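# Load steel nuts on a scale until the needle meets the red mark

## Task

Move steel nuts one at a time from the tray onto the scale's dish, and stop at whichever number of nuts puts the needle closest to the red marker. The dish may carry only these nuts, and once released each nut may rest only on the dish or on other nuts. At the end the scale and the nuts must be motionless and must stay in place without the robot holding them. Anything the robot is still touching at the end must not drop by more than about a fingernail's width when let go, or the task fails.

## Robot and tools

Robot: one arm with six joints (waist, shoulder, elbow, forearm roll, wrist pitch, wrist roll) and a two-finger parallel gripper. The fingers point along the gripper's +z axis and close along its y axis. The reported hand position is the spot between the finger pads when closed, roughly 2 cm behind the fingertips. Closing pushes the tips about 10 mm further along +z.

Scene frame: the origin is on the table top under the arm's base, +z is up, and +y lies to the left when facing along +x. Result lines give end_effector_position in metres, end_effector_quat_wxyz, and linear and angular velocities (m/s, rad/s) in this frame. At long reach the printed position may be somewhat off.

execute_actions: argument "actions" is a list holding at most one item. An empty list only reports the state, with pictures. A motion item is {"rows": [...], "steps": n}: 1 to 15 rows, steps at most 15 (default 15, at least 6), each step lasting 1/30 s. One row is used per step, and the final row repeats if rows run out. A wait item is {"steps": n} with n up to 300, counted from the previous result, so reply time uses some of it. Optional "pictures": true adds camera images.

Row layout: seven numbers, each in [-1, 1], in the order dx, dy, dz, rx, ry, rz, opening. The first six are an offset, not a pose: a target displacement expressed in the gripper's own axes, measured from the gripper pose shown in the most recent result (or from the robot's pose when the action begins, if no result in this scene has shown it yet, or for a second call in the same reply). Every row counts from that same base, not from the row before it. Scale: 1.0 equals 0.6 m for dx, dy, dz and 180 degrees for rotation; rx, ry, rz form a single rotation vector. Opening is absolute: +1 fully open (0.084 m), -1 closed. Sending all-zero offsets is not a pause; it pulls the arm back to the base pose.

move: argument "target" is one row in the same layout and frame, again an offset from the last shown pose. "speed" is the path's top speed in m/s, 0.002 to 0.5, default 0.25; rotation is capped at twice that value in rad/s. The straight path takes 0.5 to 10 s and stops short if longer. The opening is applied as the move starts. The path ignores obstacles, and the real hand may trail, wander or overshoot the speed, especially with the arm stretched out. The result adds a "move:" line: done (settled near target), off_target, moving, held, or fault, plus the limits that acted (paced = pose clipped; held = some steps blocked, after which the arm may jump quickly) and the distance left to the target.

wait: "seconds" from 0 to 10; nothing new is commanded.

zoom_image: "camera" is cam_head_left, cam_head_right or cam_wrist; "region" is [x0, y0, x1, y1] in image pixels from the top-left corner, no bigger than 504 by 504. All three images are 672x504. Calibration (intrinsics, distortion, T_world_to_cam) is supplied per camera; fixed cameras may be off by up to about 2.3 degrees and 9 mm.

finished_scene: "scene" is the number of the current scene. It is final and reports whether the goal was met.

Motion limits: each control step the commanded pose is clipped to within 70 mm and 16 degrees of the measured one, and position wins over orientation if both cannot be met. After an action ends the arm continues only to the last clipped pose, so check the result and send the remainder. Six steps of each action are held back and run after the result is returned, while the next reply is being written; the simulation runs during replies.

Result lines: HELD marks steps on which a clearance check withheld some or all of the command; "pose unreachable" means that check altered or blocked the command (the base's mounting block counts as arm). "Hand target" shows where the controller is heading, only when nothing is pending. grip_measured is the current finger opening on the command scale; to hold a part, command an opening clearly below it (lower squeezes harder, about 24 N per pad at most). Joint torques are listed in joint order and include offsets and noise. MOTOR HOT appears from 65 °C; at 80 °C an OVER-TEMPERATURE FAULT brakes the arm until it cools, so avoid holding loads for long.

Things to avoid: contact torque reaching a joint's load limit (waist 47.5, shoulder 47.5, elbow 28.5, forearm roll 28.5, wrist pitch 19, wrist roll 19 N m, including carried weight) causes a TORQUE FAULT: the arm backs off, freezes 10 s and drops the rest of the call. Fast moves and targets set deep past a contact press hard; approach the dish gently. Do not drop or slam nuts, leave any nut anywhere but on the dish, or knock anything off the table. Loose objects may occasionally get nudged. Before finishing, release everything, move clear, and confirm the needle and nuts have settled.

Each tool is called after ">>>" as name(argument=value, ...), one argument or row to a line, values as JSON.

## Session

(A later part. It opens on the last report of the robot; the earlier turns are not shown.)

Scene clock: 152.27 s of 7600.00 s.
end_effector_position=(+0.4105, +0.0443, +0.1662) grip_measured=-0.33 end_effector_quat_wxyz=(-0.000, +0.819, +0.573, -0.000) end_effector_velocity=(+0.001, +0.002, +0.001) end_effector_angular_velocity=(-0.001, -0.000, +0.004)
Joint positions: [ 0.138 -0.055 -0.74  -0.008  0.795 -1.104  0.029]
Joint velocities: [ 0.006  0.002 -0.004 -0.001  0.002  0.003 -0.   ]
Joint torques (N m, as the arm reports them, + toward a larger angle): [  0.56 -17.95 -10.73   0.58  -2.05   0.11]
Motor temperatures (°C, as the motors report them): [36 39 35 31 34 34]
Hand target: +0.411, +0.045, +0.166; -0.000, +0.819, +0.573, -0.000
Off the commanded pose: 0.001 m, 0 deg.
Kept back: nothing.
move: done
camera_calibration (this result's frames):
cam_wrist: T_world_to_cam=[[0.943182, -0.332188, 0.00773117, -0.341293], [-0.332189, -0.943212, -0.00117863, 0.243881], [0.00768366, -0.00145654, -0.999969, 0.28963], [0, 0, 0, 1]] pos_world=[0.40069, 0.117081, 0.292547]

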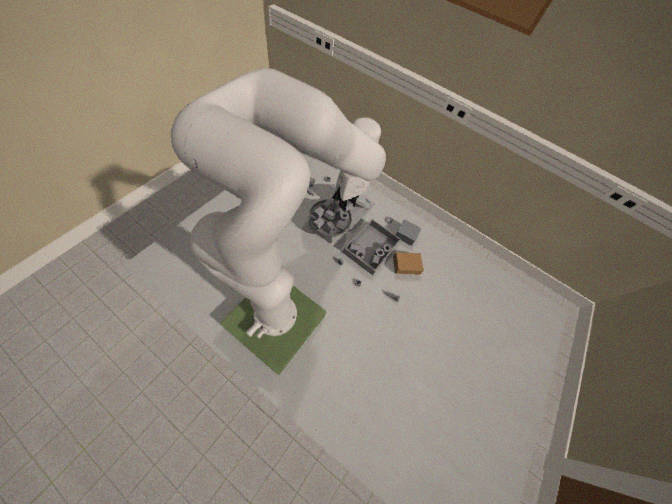

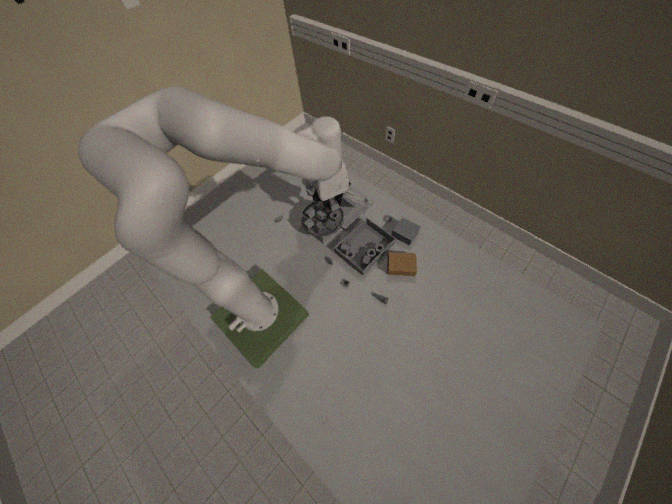

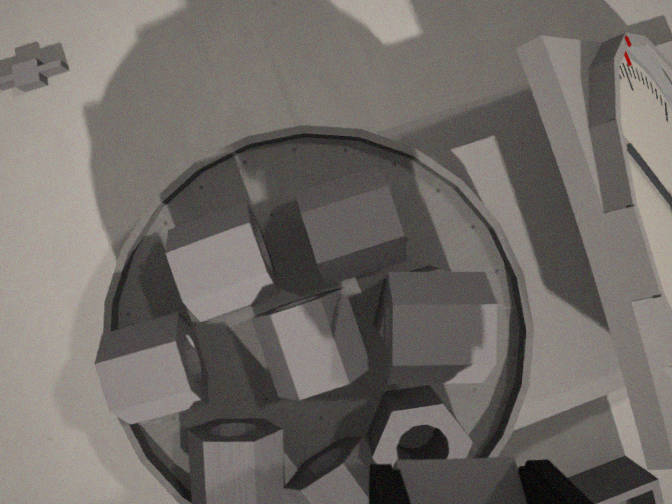

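>>> move(
  target=[0,0,0.068,0,0,0,-0.7],
  speed=0.1,
)

>>> execute_actions(
  actions=[
    {"rows": [[0,0,0.001,0,0,0,-0.7],[0,0,0.002,0,0,0,-0.7],[0,0,0.003,0,0,0,-0.7],[0,0,0.004,0,0,0,-0.7],[0,0,0.005,0,0,0,-0.7]], "steps": 15},
  ],
)

Scene clock: 153.37 s of 7600.00 s.
end_effector_position=(+0.4108, +0.0445, +0.1260) grip_measured=-0.33 end_effector_quat_wxyz=(-0.000, +0.819, +0.573, +0.000) end_effector_velocity=(-0.000, -0.000, -0.002) end_effector_angular_velocity=(-0.000, +0.000, +0.000)
Joint positions: [ 0.137  0.034 -0.704 -0.009  0.669 -1.103  0.029]
Joint velocities: [-0.001  0.004  0.003 -0.    -0.006 -0.001  0.   ]
Joint torques (N m, as the arm reports them, + toward a larger angle): [  0.97 -19.36 -10.05   0.61  -2.21   0.02]
Motor temperatures (°C, as the motors report them): [36 39 35 31 34 34]
Hand target: +0.411, +0.044, +0.125; -0.000, +0.819, +0.573, -0.000
Off the commanded pose: 0.001 m, 0 deg.
Kept back: nothing.
move: done
camera_calibration (this result's frames):
cam_wrist: T_world_to_cam=[[0.943236, -0.332019, 0.00836951, -0.341249], [-0.332016, -0.943272, -0.00171084, 0.244054], [0.00846275, -0.00116509, -0.999964, 0.249051], [0, 0, 0, 1]] pos_world=[0.400801, 0.117199, 0.252315]

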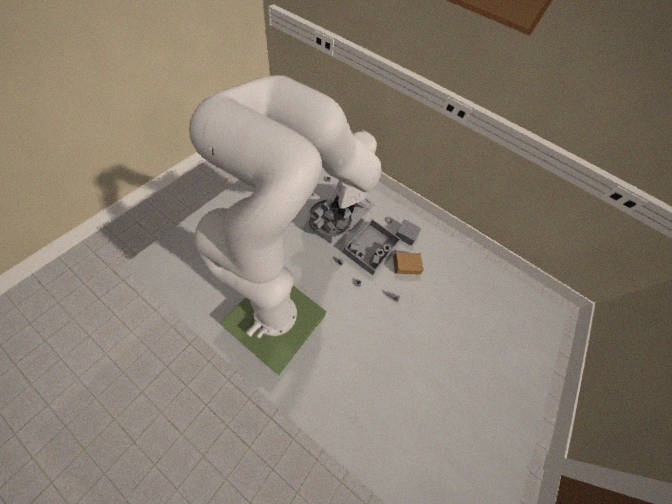

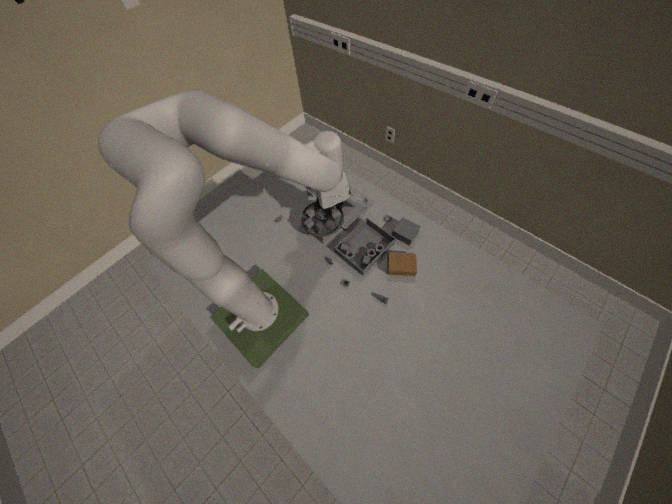

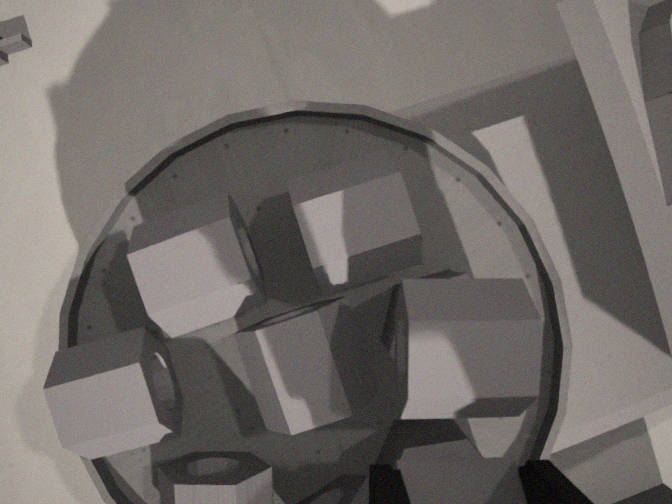

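Scene clock: 153.67 s of 7600.00 s.
end_effector_position=(+0.4109, +0.0445, +0.1239) grip_measured=-0.33 end_effector_quat_wxyz=(+0.000, +0.819, +0.573, +0.000) end_effector_velocity=(+0.000, -0.000, -0.005) end_effector_angular_velocity=(-0.000, -0.001, -0.000)
Joint positions: [ 0.137  0.039 -0.703 -0.009  0.662 -1.103  0.03 ]
Joint velocities: [-0.     0.013  0.004 -0.001 -0.018  0.001  0.   ]
Joint torques (N m, as the arm reports them, + toward a larger angle): [  1.02 -17.69  -9.43   0.39  -2.76  -0.11]
Motor temperatures (°C, as the motors report them): [36 39 35 31 34 34]
Steps of this call (steps 1 to 9: the first 9 steps of this action). Readings (end_effector_position):
1: (+0.4108, +0.0445, +0.1259)
2: (+0.4108, +0.0445, +0.1258)
4: (+0.4109, +0.0445, +0.1254)
8: (+0.4109, +0.0445, +0.1241)
9: the state above

>>> execute_actions(
  actions=[
    {"rows": [[0,0,0.002,0,0,0,-0.55],[0,0,0.002,0,0,0,-0.42],[0,0,0.002,0,0,0,-0.35],[0,0,0.002,0,0,0,-0.3],[0,0,0.002,0,0,0,-0.25],[0,0,0.002,0,0,0,-0.15],[0,0,0.002,0,0,0,-0.05]], "steps": 12},
  ],
)

>>> move(
  target=[0,0,-0.055,0,0,0,-0.05],
  speed=0.2,
)

>>> move(
  target=[0.398,-0.005,0.0,0,0,0.39,0.1],
  speed=0.4,
)

Scene clock: 154.23 s of 7600.00 s.
end_effector_position=(+0.4110, +0.0445, +0.1227) grip_measured=-0.27 end_effector_quat_wxyz=(+0.000, +0.819, +0.573, +0.001) end_effector_velocity=(-0.004, -0.001, -0.011) end_effector_angular_velocity=(-0.002, +0.014, -0.001)
Joint positions: [ 0.137  0.042 -0.702 -0.009  0.658 -1.103  0.032]
Joint velocities: [-0.002  0.022  0.008 -0.002 -0.016  0.001  0.101]
Joint torques (N m, as the arm reports them, + toward a larger angle): [  1.11 -18.93  -9.66   0.61  -1.8   -0.01]
Motor temperatures (°C, as the motors report them): [36 39 35 31 34 34]
Off your previous action's commanded pose: 0.000 m, 0 deg at its last step (step 6 of this call).
Steps of this call (steps 1 to 6: the last 6 steps of your previous action; steps 7 to 11: nothing new was sent; steps 12 to 17: the first 6 steps of this action). Readings (end_effector_position):
12: (+0.4109, +0.0445, +0.1232)
13: (+0.4110, +0.0445, +0.1231)
15: (+0.4110, +0.0445, +0.1230)
17: the state above

Scene clock: 155.40 s of 7600.00 s.
end_effector_position=(+0.4107, +0.0444, +0.1551) grip_measured=-0.06 end_effector_quat_wxyz=(+0.000, +0.819, +0.573, +0.000) end_effector_velocity=(-0.000, +0.000, +0.002) end_effector_angular_velocity=(+0.001, +0.001, -0.001)
Joint positions: [ 0.138 -0.032 -0.729 -0.008  0.759 -1.103  0.041]
Joint velocities: [-0.    -0.005 -0.004  0.001  0.009 -0.     0.   ]
Joint torques (N m, as the arm reports them, + toward a larger angle): [  0.86 -18.12 -10.33   0.7   -1.83   0.2 ]
Motor temperatures (°C, as the motors report them): [36 39 35 31 34 34]
Hand target: +0.411, +0.044, +0.156; +0.000, +0.819, +0.573, +0.000
Off your previous action's commanded pose: 0.000 m, 0 deg at its last step (step 6 of this call).
Off the commanded pose: 0.001 m, 0 deg.
Kept back: nothing.
move: done
camera_calibration (this result's frames):
cam_wrist: T_world_to_cam=[[0.943194, -0.332139, 0.00833772, -0.341452], [-0.332138, -0.94323, -0.00153784, 0.24402], [0.00837516, -0.00131879, -0.999964, 0.278171], [0, 0, 0, 1]] pos_world=[0.400775, 0.117125, 0.281383]

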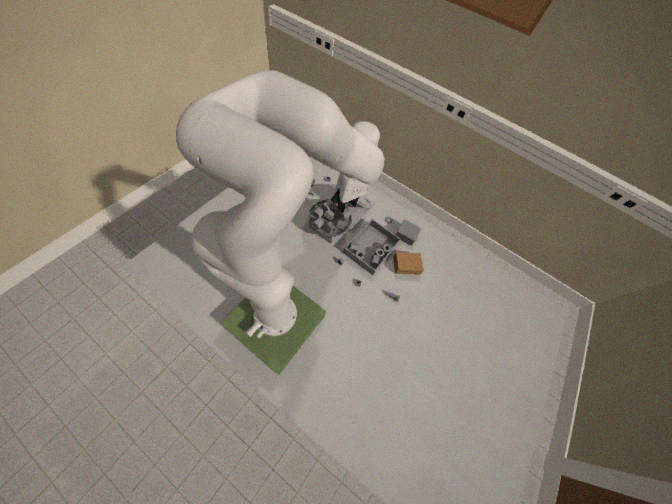

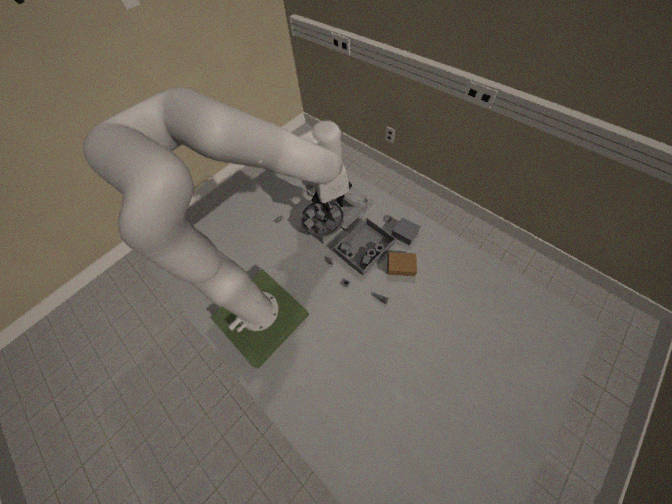

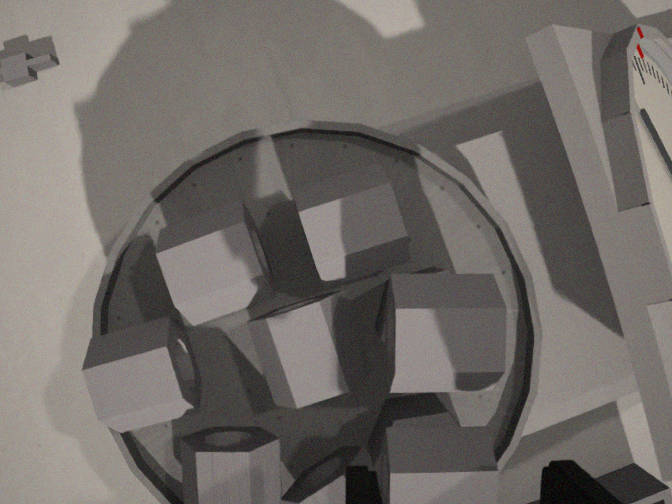

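Scene clock: 157.53 s of 7600.00 s.
end_effector_position=(+0.4909, +0.2688, +0.1555) grip_measured=+0.09 end_effector_quat_wxyz=(+0.000, +1.000, -0.002, +0.001) end_effector_velocity=(+0.001, +0.002, -0.000) end_effector_angular_velocity=(-0.004, +0.002, -0.007)
Joint positions: [ 0.531  0.42  -1.336 -0.009  0.916  0.514  0.048]
Joint velocities: [ 0.002  0.009 -0.014 -0.003  0.009  0.012  0.   ]
Joint torques (N m, as the arm reports them, + toward a larger angle): [  0.91 -27.38 -11.09   0.53  -1.85  -0.21]
Motor temperatures (°C, as the motors report them): [36 39 35 31 34 34]
Hand target: +0.491, +0.269, +0.155; +0.001, +1.000, -0.002, +0.001
Off the commanded pose: 0.001 m, 0 deg.
Kept back: nothing.
move: done
camera_calibration (this result's frames):
cam_wrist: T_world_to_cam=[[0.00721941, -0.999935, 0.00882544, 0.296357], [-0.999969, -0.00724557, -0.00293512, 0.558752], [0.00299888, -0.00880398, -0.999957, 0.282922], [0, 0, 0, 1]] pos_world=[0.555747, 0.302877, 0.281934]

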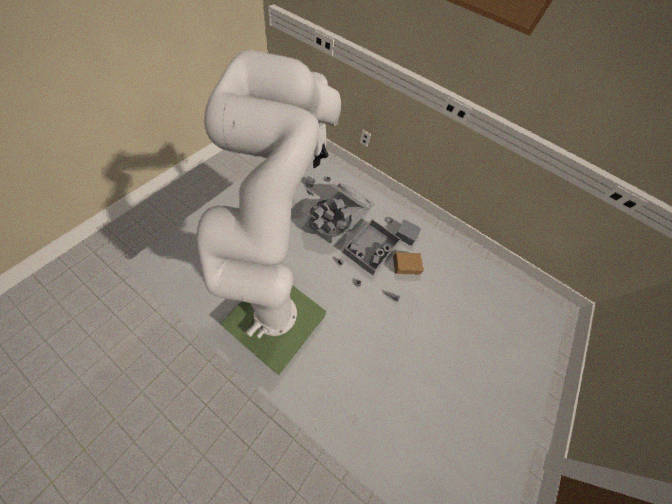

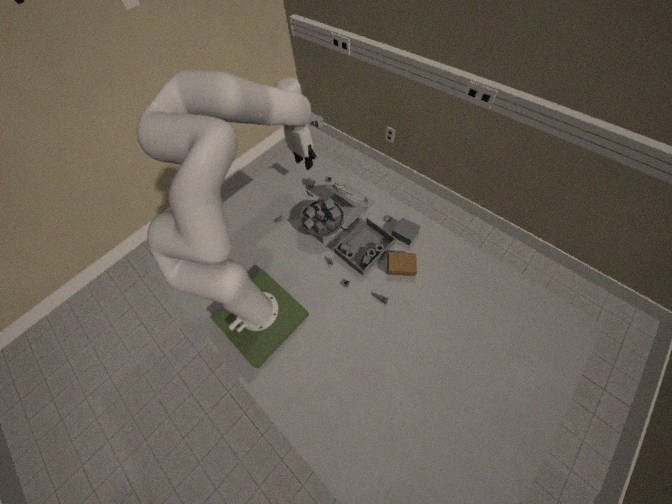

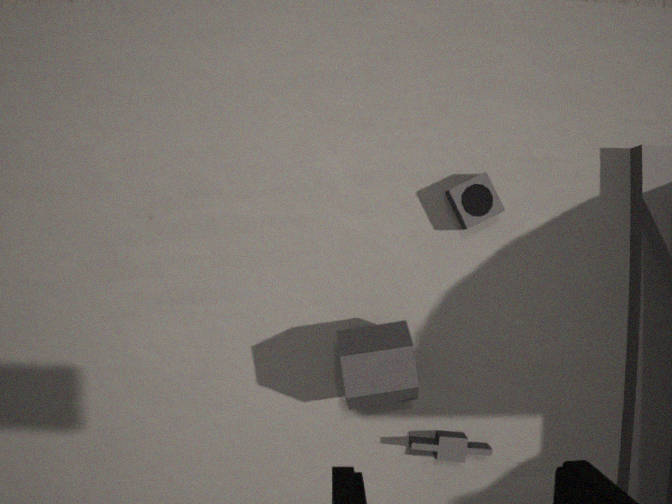

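>>> move(
  target=[0.027,-0.019,0.198,0,0,-0.04,0.0],
  speed=0.2,
)

>>> execute_actions(
  actions=[
    {"rows": [[0,0,0,0,0,0,-0.08],[0,0,0,0,0,0,-0.16],[0,0,0,0,0,0,-0.23],[0,0,0,0,0,0,-0.29],[0,0,0,0,0,0,-0.34],[0,0,0,0,0,0,-0.42],[0,0,0,0,0,0,-0.55],[0,0,0,0,0,0,-0.7]], "steps": 15},
  ],
)

Scene clock: 158.97 s of 7600.00 s.
end_effector_position=(+0.5075, +0.2805, +0.0376) grip_measured=-0.01 end_effector_quat_wxyz=(-0.000, +0.998, +0.061, +0.001) end_effector_velocity=(-0.002, -0.001, -0.006) end_effector_angular_velocity=(-0.004, +0.008, +0.001)
Joint positions: [ 0.533  0.695 -1.397 -0.01   0.701  0.393  0.044]
Joint velocities: [-0.     0.011 -0.002  0.001  0.    -0.002  0.   ]
Joint torques (N m, as the arm reports them, + toward a larger angle): [  1.09 -30.06 -10.18   0.25  -2.08   0.04]
Motor temperatures (°C, as the motors report them): [36 39 35 31 34 34]
Hand target: +0.507, +0.280, +0.037; +0.000, +0.998, +0.061, +0.001
Off the commanded pose: 0.001 m, 0 deg.
Kept back: nothing.
move: done
camera_calibration (this result's frames):
cam_wrist: T_world_to_cam=[[0.132629, -0.991131, 0.00830042, 0.242834], [-0.991153, -0.132665, -0.00389199, 0.605919], [0.00495864, -0.0077108, -0.999958, 0.16377], [0, 0, 0, 1]] pos_world=[0.567539, 0.322327, 0.164105]

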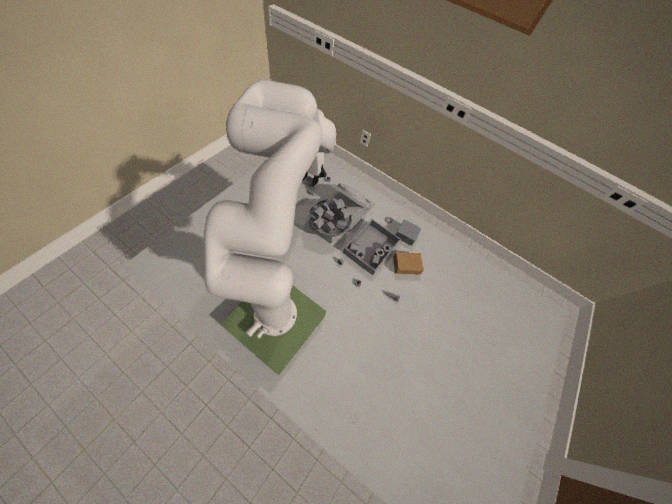

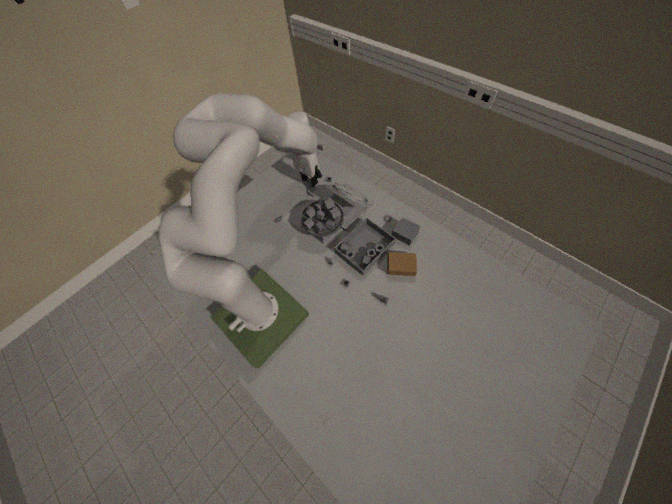

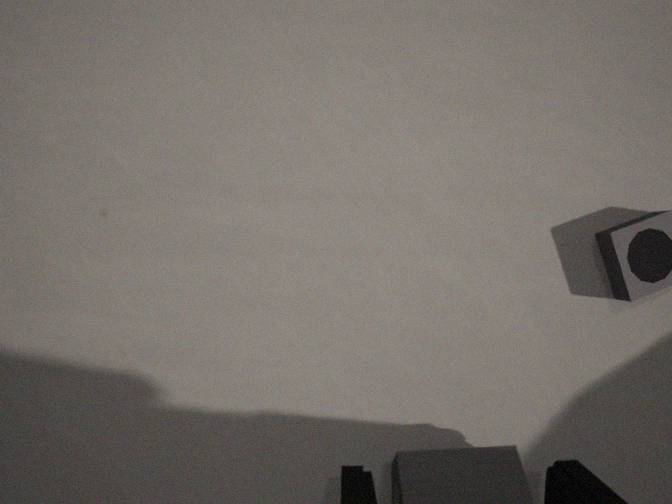

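Scene clock: 159.27 s of 7600.00 s.
end_effector_position=(+0.5076, +0.2805, +0.0378) grip_measured=-0.33 end_effector_quat_wxyz=(-0.000, +0.998, +0.061, +0.001) end_effector_velocity=(-0.000, -0.000, +0.000) end_effector_angular_velocity=(-0.000, +0.000, -0.000)
Joint positions: [ 0.533  0.695 -1.397 -0.01   0.701  0.393  0.03 ]
Joint velocities: [ 0.    -0.002  0.002 -0.     0.     0.     0.   ]
Joint torques (N m, as the arm reports them, + toward a larger angle): [  0.84 -30.48  -9.85   0.63  -1.95  -0.09]
Motor temperatures (°C, as the motors report them): [36 39 35 31 34 34]
Steps of this call (steps 1 to 9: the first 9 steps of this action). Readings (end_effector_position):
1: (+0.5075, +0.2804, +0.0375)
2: (+0.5074, +0.2804, +0.0374)
4: (+0.5075, +0.2804, +0.0375)
8: (+0.5076, +0.2805, +0.0378)
9: the state above

>>> move(
  target=[0,0,-0.19,0,0,-0.2,-0.7],
  speed=0.35,
)

>>> move(
  target=[-0.322,0.060,-0.02,0,0,-0.25,-0.7],
  speed=0.4,
)

Scene clock: 161.17 s of 7600.00 s.
end_effector_position=(+0.5072, +0.2801, +0.1511) grip_measured=-0.33 end_effector_quat_wxyz=(+0.001, +0.931, +0.366, +0.001) end_effector_velocity=(+0.001, +0.001, +0.003) end_effector_angular_velocity=(+0.004, -0.002, +0.008)
Joint positions: [ 0.534  0.49  -1.429 -0.009  0.939 -0.235  0.03 ]
Joint velocities: [-0.001 -0.002 -0.006  0.003  0.004 -0.01   0.   ]
Joint torques (N m, as the arm reports them, + toward a larger angle): [  0.9  -29.31 -11.74   0.45  -2.37  -0.12]
Motor temperatures (°C, as the motors report them): [36 39 35 31 34 34]
Hand target: +0.507, +0.280, +0.152; +0.001, +0.931, +0.366, +0.001
Off your previous action's commanded pose: 0.000 m, 0 deg at its last step (step 6 of this call).
Off the commanded pose: 0.001 m, 0 deg.
Kept back: nothing.
move: done
camera_calibration (this result's frames):
cam_wrist: T_world_to_cam=[[0.68903, -0.724661, 0.0101593, -0.115554], [-0.724677, -0.689083, -0.00267016, 0.626433], [0.00893554, -0.00552238, -0.999945, 0.274625], [0, 0, 0, 1]] pos_world=[0.531128, 0.349444, 0.277456]

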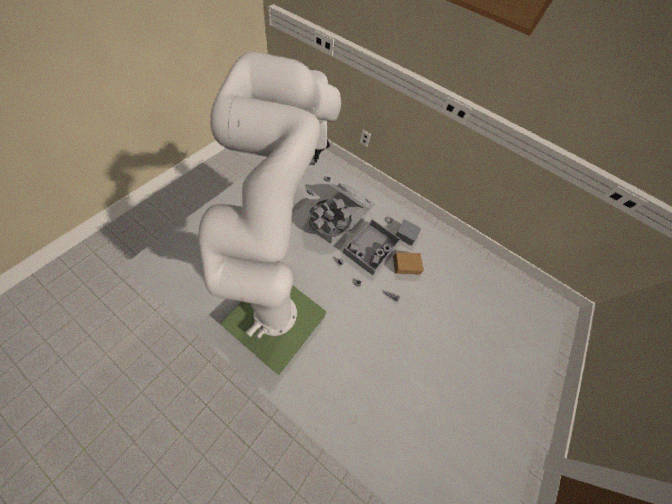

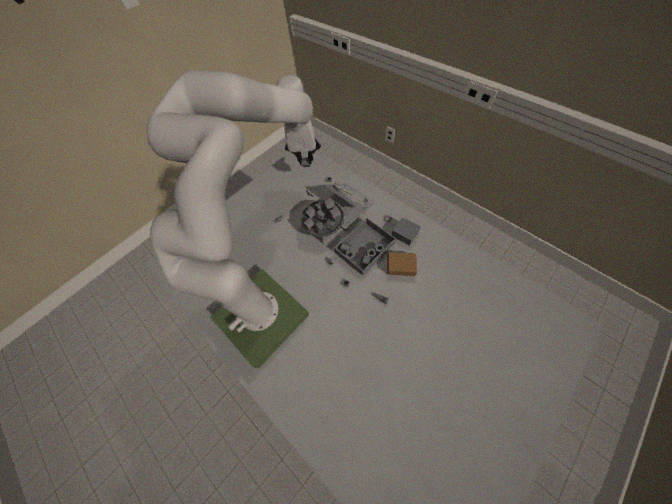

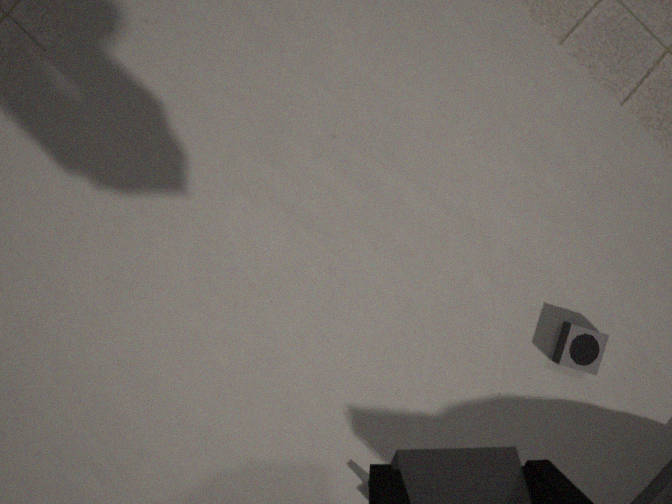

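Scene clock: 162.77 s of 7600.00 s.
end_effector_position=(+0.3896, +0.1230, +0.1624) grip_measured=-0.33 end_effector_quat_wxyz=(+0.001, +0.720, +0.694, +0.000) end_effector_velocity=(-0.001, -0.002, +0.000) end_effector_angular_velocity=(+0.006, -0.000, +0.009)
Joint positions: [ 0.337 -0.061 -0.719 -0.01   0.779 -1.217  0.03 ]
Joint velocities: [-0.006 -0.008  0.009  0.008 -0.003 -0.021 -0.   ]
Joint torques (N m, as the arm reports them, + toward a larger angle): [  1.13 -17.94 -10.54   0.79  -2.02   0.18]
Motor temperatures (°C, as the motors report them): [36 39 36 31 34 34]
Hand target: +0.389, +0.123, +0.163; +0.001, +0.720, +0.694, +0.001
Off the commanded pose: 0.001 m, 0 deg.
Kept back: nothing.
move: done
camera_calibration (this result's frames):
cam_wrist: T_world_to_cam=[[0.999627, -0.0255303, 0.00974624, -0.355364], [-0.0255232, -0.999674, -0.000854267, 0.198532], [0.00976487, 0.000605193, -0.999952, 0.285034], [0, 0, 0, 1]] pos_world=[0.357515, 0.189222, 0.288653]

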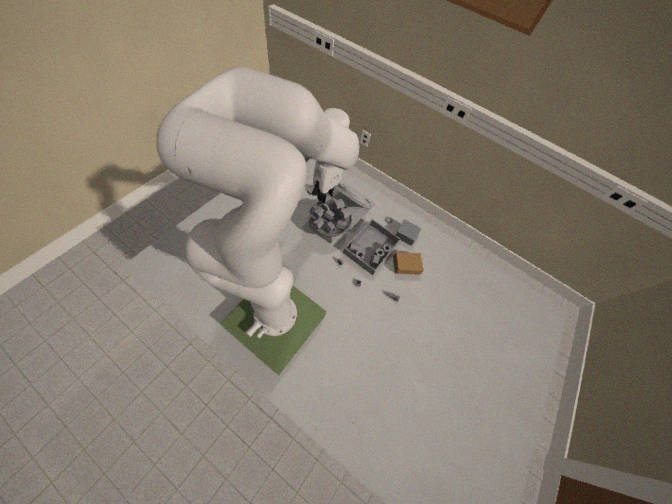

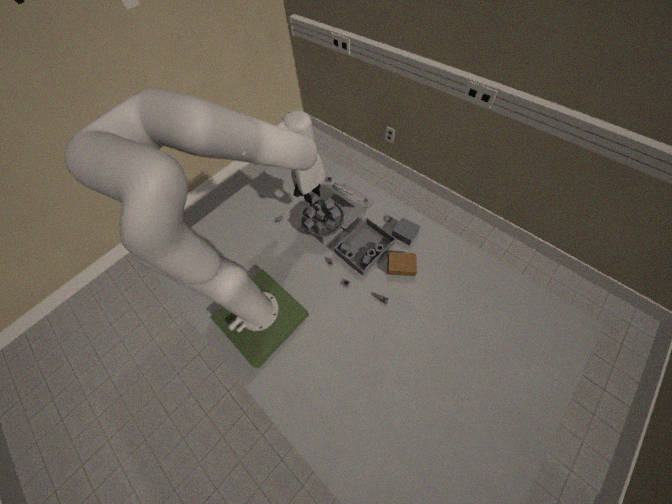

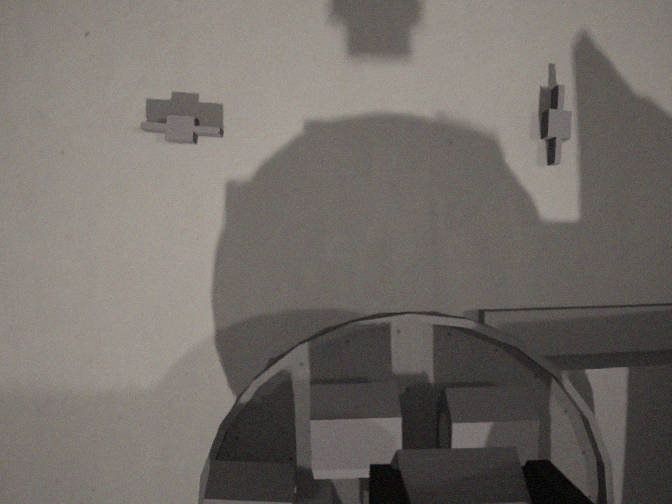

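>>> move(
  target=[0.0025,0,0.056,0,0,0,-0.7],
  speed=0.1,
)

>>> execute_actions(
  actions=[
    {"rows": [[0,0,0.001,0,0,0,-0.7],[0,0,0.002,0,0,0,-0.7],[0,0,0.003,0,0,0,-0.7],[0,0,0.004,0,0,0,-0.7],[0,0,0.005,0,0,0,-0.7],[0,0,0.006,0,0,0,-0.7]], "steps": 15},
  ],
)

Scene clock: 163.87 s of 7600.00 s.
end_effector_position=(+0.3898, +0.1246, +0.1293) grip_measured=-0.33 end_effector_quat_wxyz=(+0.001, +0.720, +0.694, +0.001) end_effector_velocity=(-0.001, -0.000, -0.003) end_effector_angular_velocity=(-0.001, +0.002, +0.000)
Joint positions: [ 0.34   0.016 -0.692 -0.01   0.675 -1.213  0.03 ]
Joint velocities: [ 0.     0.006  0.002 -0.    -0.006 -0.    -0.   ]
Joint torques (N m, as the arm reports them, + toward a larger angle): [  0.89 -18.78  -9.89   0.4   -1.94  -0.14]
Motor temperatures (°C, as the motors report them): [36 39 36 31 34 34]
Hand target: +0.390, +0.125, +0.129; +0.001, +0.720, +0.694, +0.000
Off the commanded pose: 0.001 m, 0 deg.
Kept back: nothing.
move: done
camera_calibration (this result's frames):
cam_wrist: T_world_to_cam=[[0.999625, -0.0253849, 0.0102437, -0.355338], [-0.0253739, -0.999677, -0.00120483, 0.20012], [0.010271, 0.000944451, -0.999947, 0.251656], [0, 0, 0, 1]] pos_world=[0.357698, 0.190797, 0.255524]

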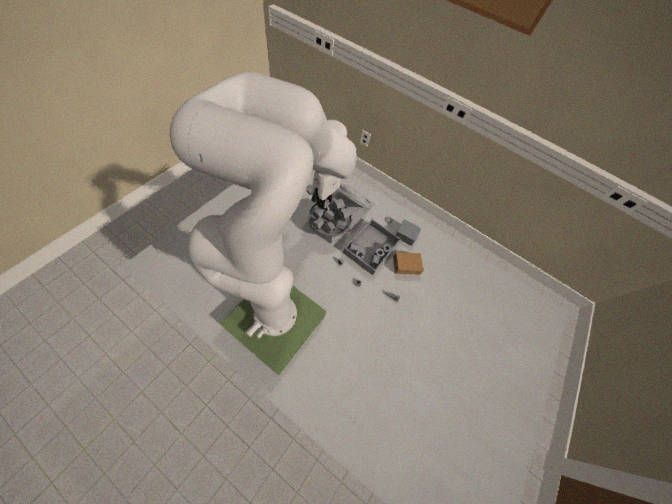

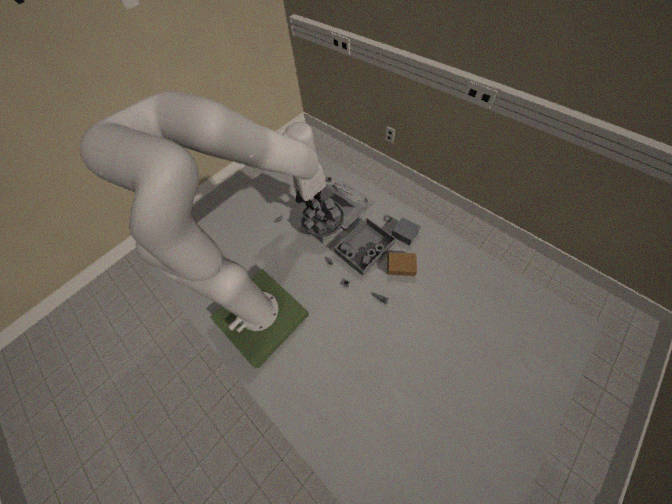

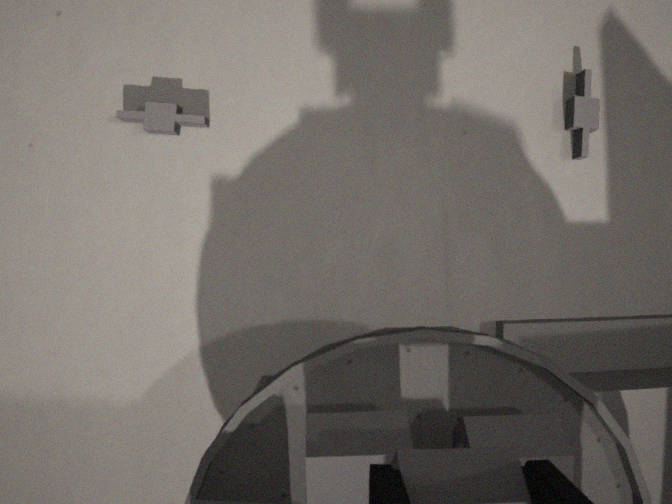

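Scene clock: 164.17 s of 7600.00 s.
end_effector_position=(+0.3897, +0.1246, +0.1263) grip_measured=-0.33 end_effector_quat_wxyz=(+0.001, +0.720, +0.694, +0.001) end_effector_velocity=(-0.002, -0.001, -0.011) end_effector_angular_velocity=(-0.002, +0.007, -0.000)
Joint positions: [ 0.339  0.023 -0.69  -0.011  0.666 -1.213  0.03 ]
Joint velocities: [-0.     0.023  0.008 -0.    -0.024  0.    -0.   ]
Joint torques (N m, as the arm reports them, + toward a larger angle): [  0.73 -19.66 -10.3    0.4   -2.09  -0.15]
Motor temperatures (°C, as the motors report them): [36 39 36 31 34 34]
Steps of this call (steps 1 to 9: the first 9 steps of this action). Readings (end_effector_position):
1: (+0.3898, +0.1246, +0.1292)
2: (+0.3898, +0.1246, +0.1291)
4: (+0.3899, +0.1246, +0.1287)
8: (+0.3898, +0.1246, +0.1267)
9: the state above

>>> execute_actions(
  actions=[
    {"rows": [[0,0,0.002,0,0,0,-0.7],[0,0,0.003,0,0,0,-0.7],[0,0,0.004,0,0,0,-0.7],[0,0,0.005,0,0,0,-0.7],[0,0,0.006,0,0,0,-0.7]], "steps": 15},
  ],
)

Scene clock: 164.67 s of 7600.00 s.
end_effector_position=(+0.3900, +0.1247, +0.1236) grip_measured=-0.33 end_effector_quat_wxyz=(+0.001, +0.720, +0.694, +0.001) end_effector_velocity=(+0.001, +0.000, -0.005) end_effector_angular_velocity=(-0.000, -0.002, +0.001)
Joint positions: [ 0.339  0.03  -0.688 -0.011  0.656 -1.213  0.03 ]
Joint velocities: [ 0.     0.013  0.003 -0.002 -0.018  0.     0.   ]
Joint torques (N m, as the arm reports them, + toward a larger angle): [  0.67 -17.55  -9.39   0.43  -1.97  -0.01]
Motor temperatures (°C, as the motors report them): [36 39 36 31 34 34]
Off your previous action's commanded pose: 0.000 m, 0 deg at its last step (step 6 of this call).
Steps of this call (steps 1 to 6: the last 6 steps of your previous action; steps 7 to 15: the first 9 steps of this action). Readings (end_effector_position):
7: (+0.3899, +0.1246, +0.1258)
8: (+0.3899, +0.1246, +0.1257)
10: (+0.3899, +0.1246, +0.1252)
14: (+0.3900, +0.1247, +0.1238)
15: the state above

>>> execute_actions(
  actions=[
    {"rows": [[0,0,0.001,0,0,0,-0.55],[0,0,0.001,0,0,0,-0.42],[0,0,0.001,0,0,0,-0.35],[0,0,0.001,0,0,0,-0.3],[0,0,0.001,0,0,0,-0.25],[0,0,0.001,0,0,0,-0.15],[0,0,0.001,0,0,0,-0.05]], "steps": 12},
  ],
)

>>> move(
  target=[0,0,-0.06,0,0,0,-0.05],
  speed=0.2,
)

>>> move(
  target=[-0.165,0.29,-0.03,0,0,0,-0.05],
  speed=0.4,
)

Scene clock: 170.27 s of 7600.00 s.
end_effector_position=(+0.3895, +0.1245, +0.1226) grip_measured=-0.27 end_effector_quat_wxyz=(+0.001, +0.720, +0.694, +0.000) end_effector_velocity=(-0.014, -0.004, -0.014) end_effector_angular_velocity=(-0.012, +0.040, +0.001)
Joint positions: [ 0.339  0.032 -0.687 -0.011  0.655 -1.212  0.032]
Joint velocities: [ 0.001  0.014  0.022  0.001  0.006 -0.     0.101]
Joint torques (N m, as the arm reports them, + toward a larger angle): [  0.69 -18.37  -9.51   0.48  -1.99   0.06]
Motor temperatures (°C, as the motors report them): [36 39 35 31 34 34]
Off your previous action's commanded pose: 0.000 m, 0 deg at its last step (step 6 of this call).
Steps of this call (steps 1 to 6: the last 6 steps of your previous action; steps 7 to 162: nothing new was sent; steps 163 to 168: the first 6 steps of this action). Readings (end_effector_position):
163: (+0.3897, +0.1246, +0.1228)
164: (+0.3897, +0.1246, +0.1228)
166: (+0.3897, +0.1246, +0.1228)
168: the state above

Scene clock: 171.47 s of 7600.00 s.
end_effector_position=(+0.3896, +0.1245, +0.1584) grip_measured=-0.06 end_effector_quat_wxyz=(+0.001, +0.720, +0.694, +0.000) end_effector_velocity=(+0.000, -0.000, +0.003) end_effector_angular_velocity=(+0.000, -0.001, +0.001)
Joint positions: [ 0.34  -0.051 -0.717 -0.01   0.766 -1.213  0.041]
Joint velocities: [-0.    -0.006 -0.002  0.     0.007 -0.001 -0.   ]
Joint torques (N m, as the arm reports them, + toward a larger angle): [  0.99 -17.7  -10.36   0.39  -2.05  -0.06]
Motor temperatures (°C, as the motors report them): [36 39 35 31 34 34]
Hand target: +0.390, +0.125, +0.159; +0.001, +0.720, +0.694, +0.001
Off your previous action's commanded pose: 0.001 m, 0 deg at its last step (step 6 of this call).
Off the commanded pose: 0.001 m, 0 deg.
Kept back: nothing.
move: done
camera_calibration (this result's frames):
cam_wrist: T_world_to_cam=[[0.999628, -0.025506, 0.0096967, -0.355316], [-0.0254988, -0.999674, -0.000861167, 0.200012], [0.00971551, 0.000613592, -0.999953, 0.280993], [0, 0, 0, 1]] pos_world=[0.357554, 0.190712, 0.284597]

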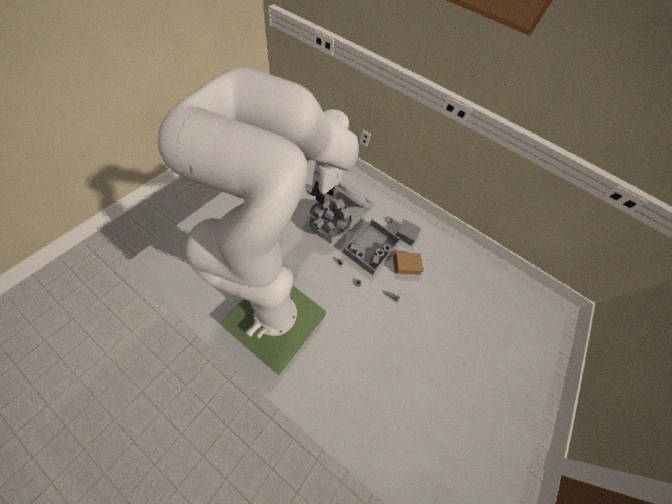

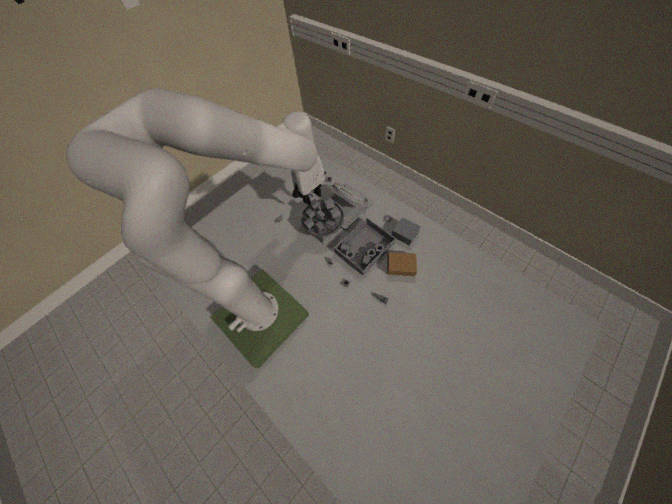

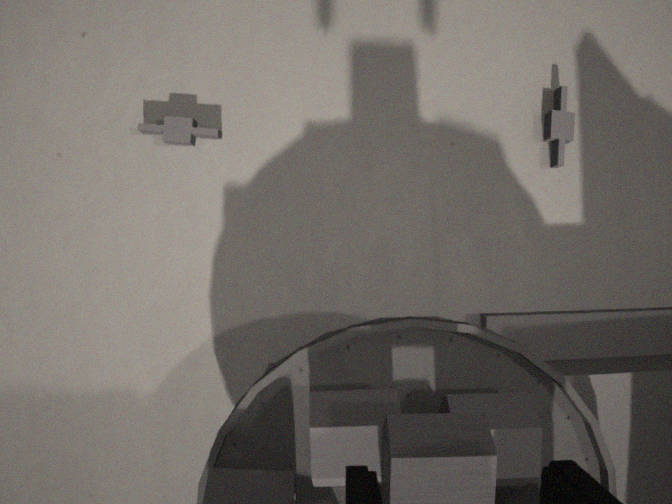

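Scene clock: 172.70 s of 7600.00 s.
end_effector_position=(+0.5591, +0.0188, +0.1767) grip_measured=-0.06 end_effector_quat_wxyz=(+0.000, +0.720, +0.694, +0.001) end_effector_velocity=(+0.002, -0.001, -0.000) end_effector_angular_velocity=(-0.000, +0.004, -0.002)
Joint positions: [ 0.063  0.385 -1.353 -0.007  0.965 -1.493  0.041]
Joint velocities: [-0.002  0.009 -0.014  0.     0.009 -0.     0.   ]
Joint torques (N m, as the arm reports them, + toward a larger angle): [  0.93 -27.09 -10.92   0.6   -1.92  -0.03]
Motor temperatures (°C, as the motors report them): [36 39 35 31 34 34]
Hand target: +0.559, +0.019, +0.177; +0.000, +0.720, +0.694, +0.000
Off the commanded pose: 0.001 m, 0 deg.
Kept back: nothing.
move: done; limits=paced
camera_calibration (this result's frames):
cam_wrist: T_world_to_cam=[[0.999627, -0.0255702, 0.0095837, -0.527634], [-0.0255575, -0.999672, -0.00144056, 0.0988719], [0.00961739, 0.00119509, -0.999953, 0.297759], [0, 0, 0, 1]] pos_world=[0.5271, 0.084992, 0.302944]

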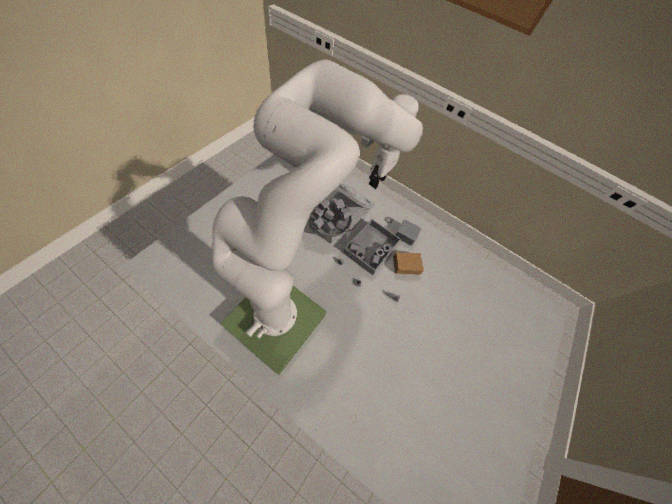

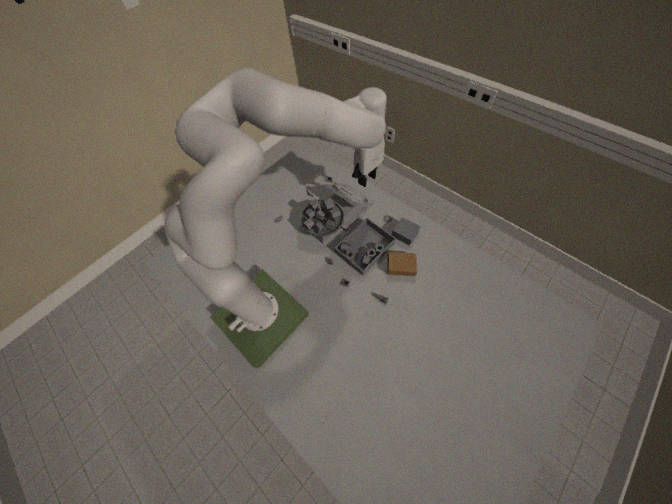

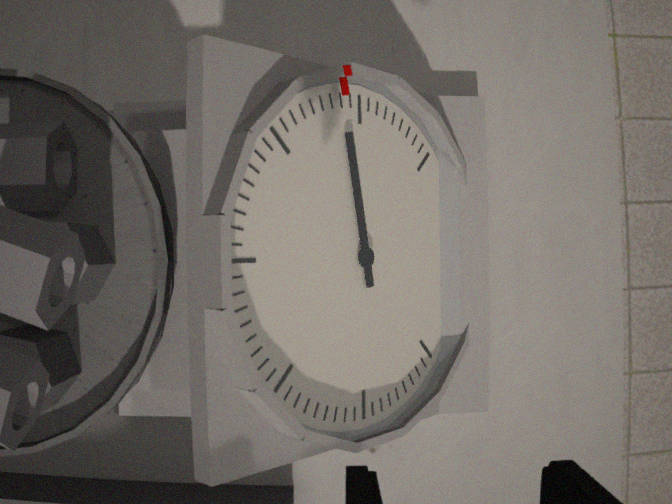

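>>> finished_scene(
  scene=1,
)

The scene is finished: the task was done.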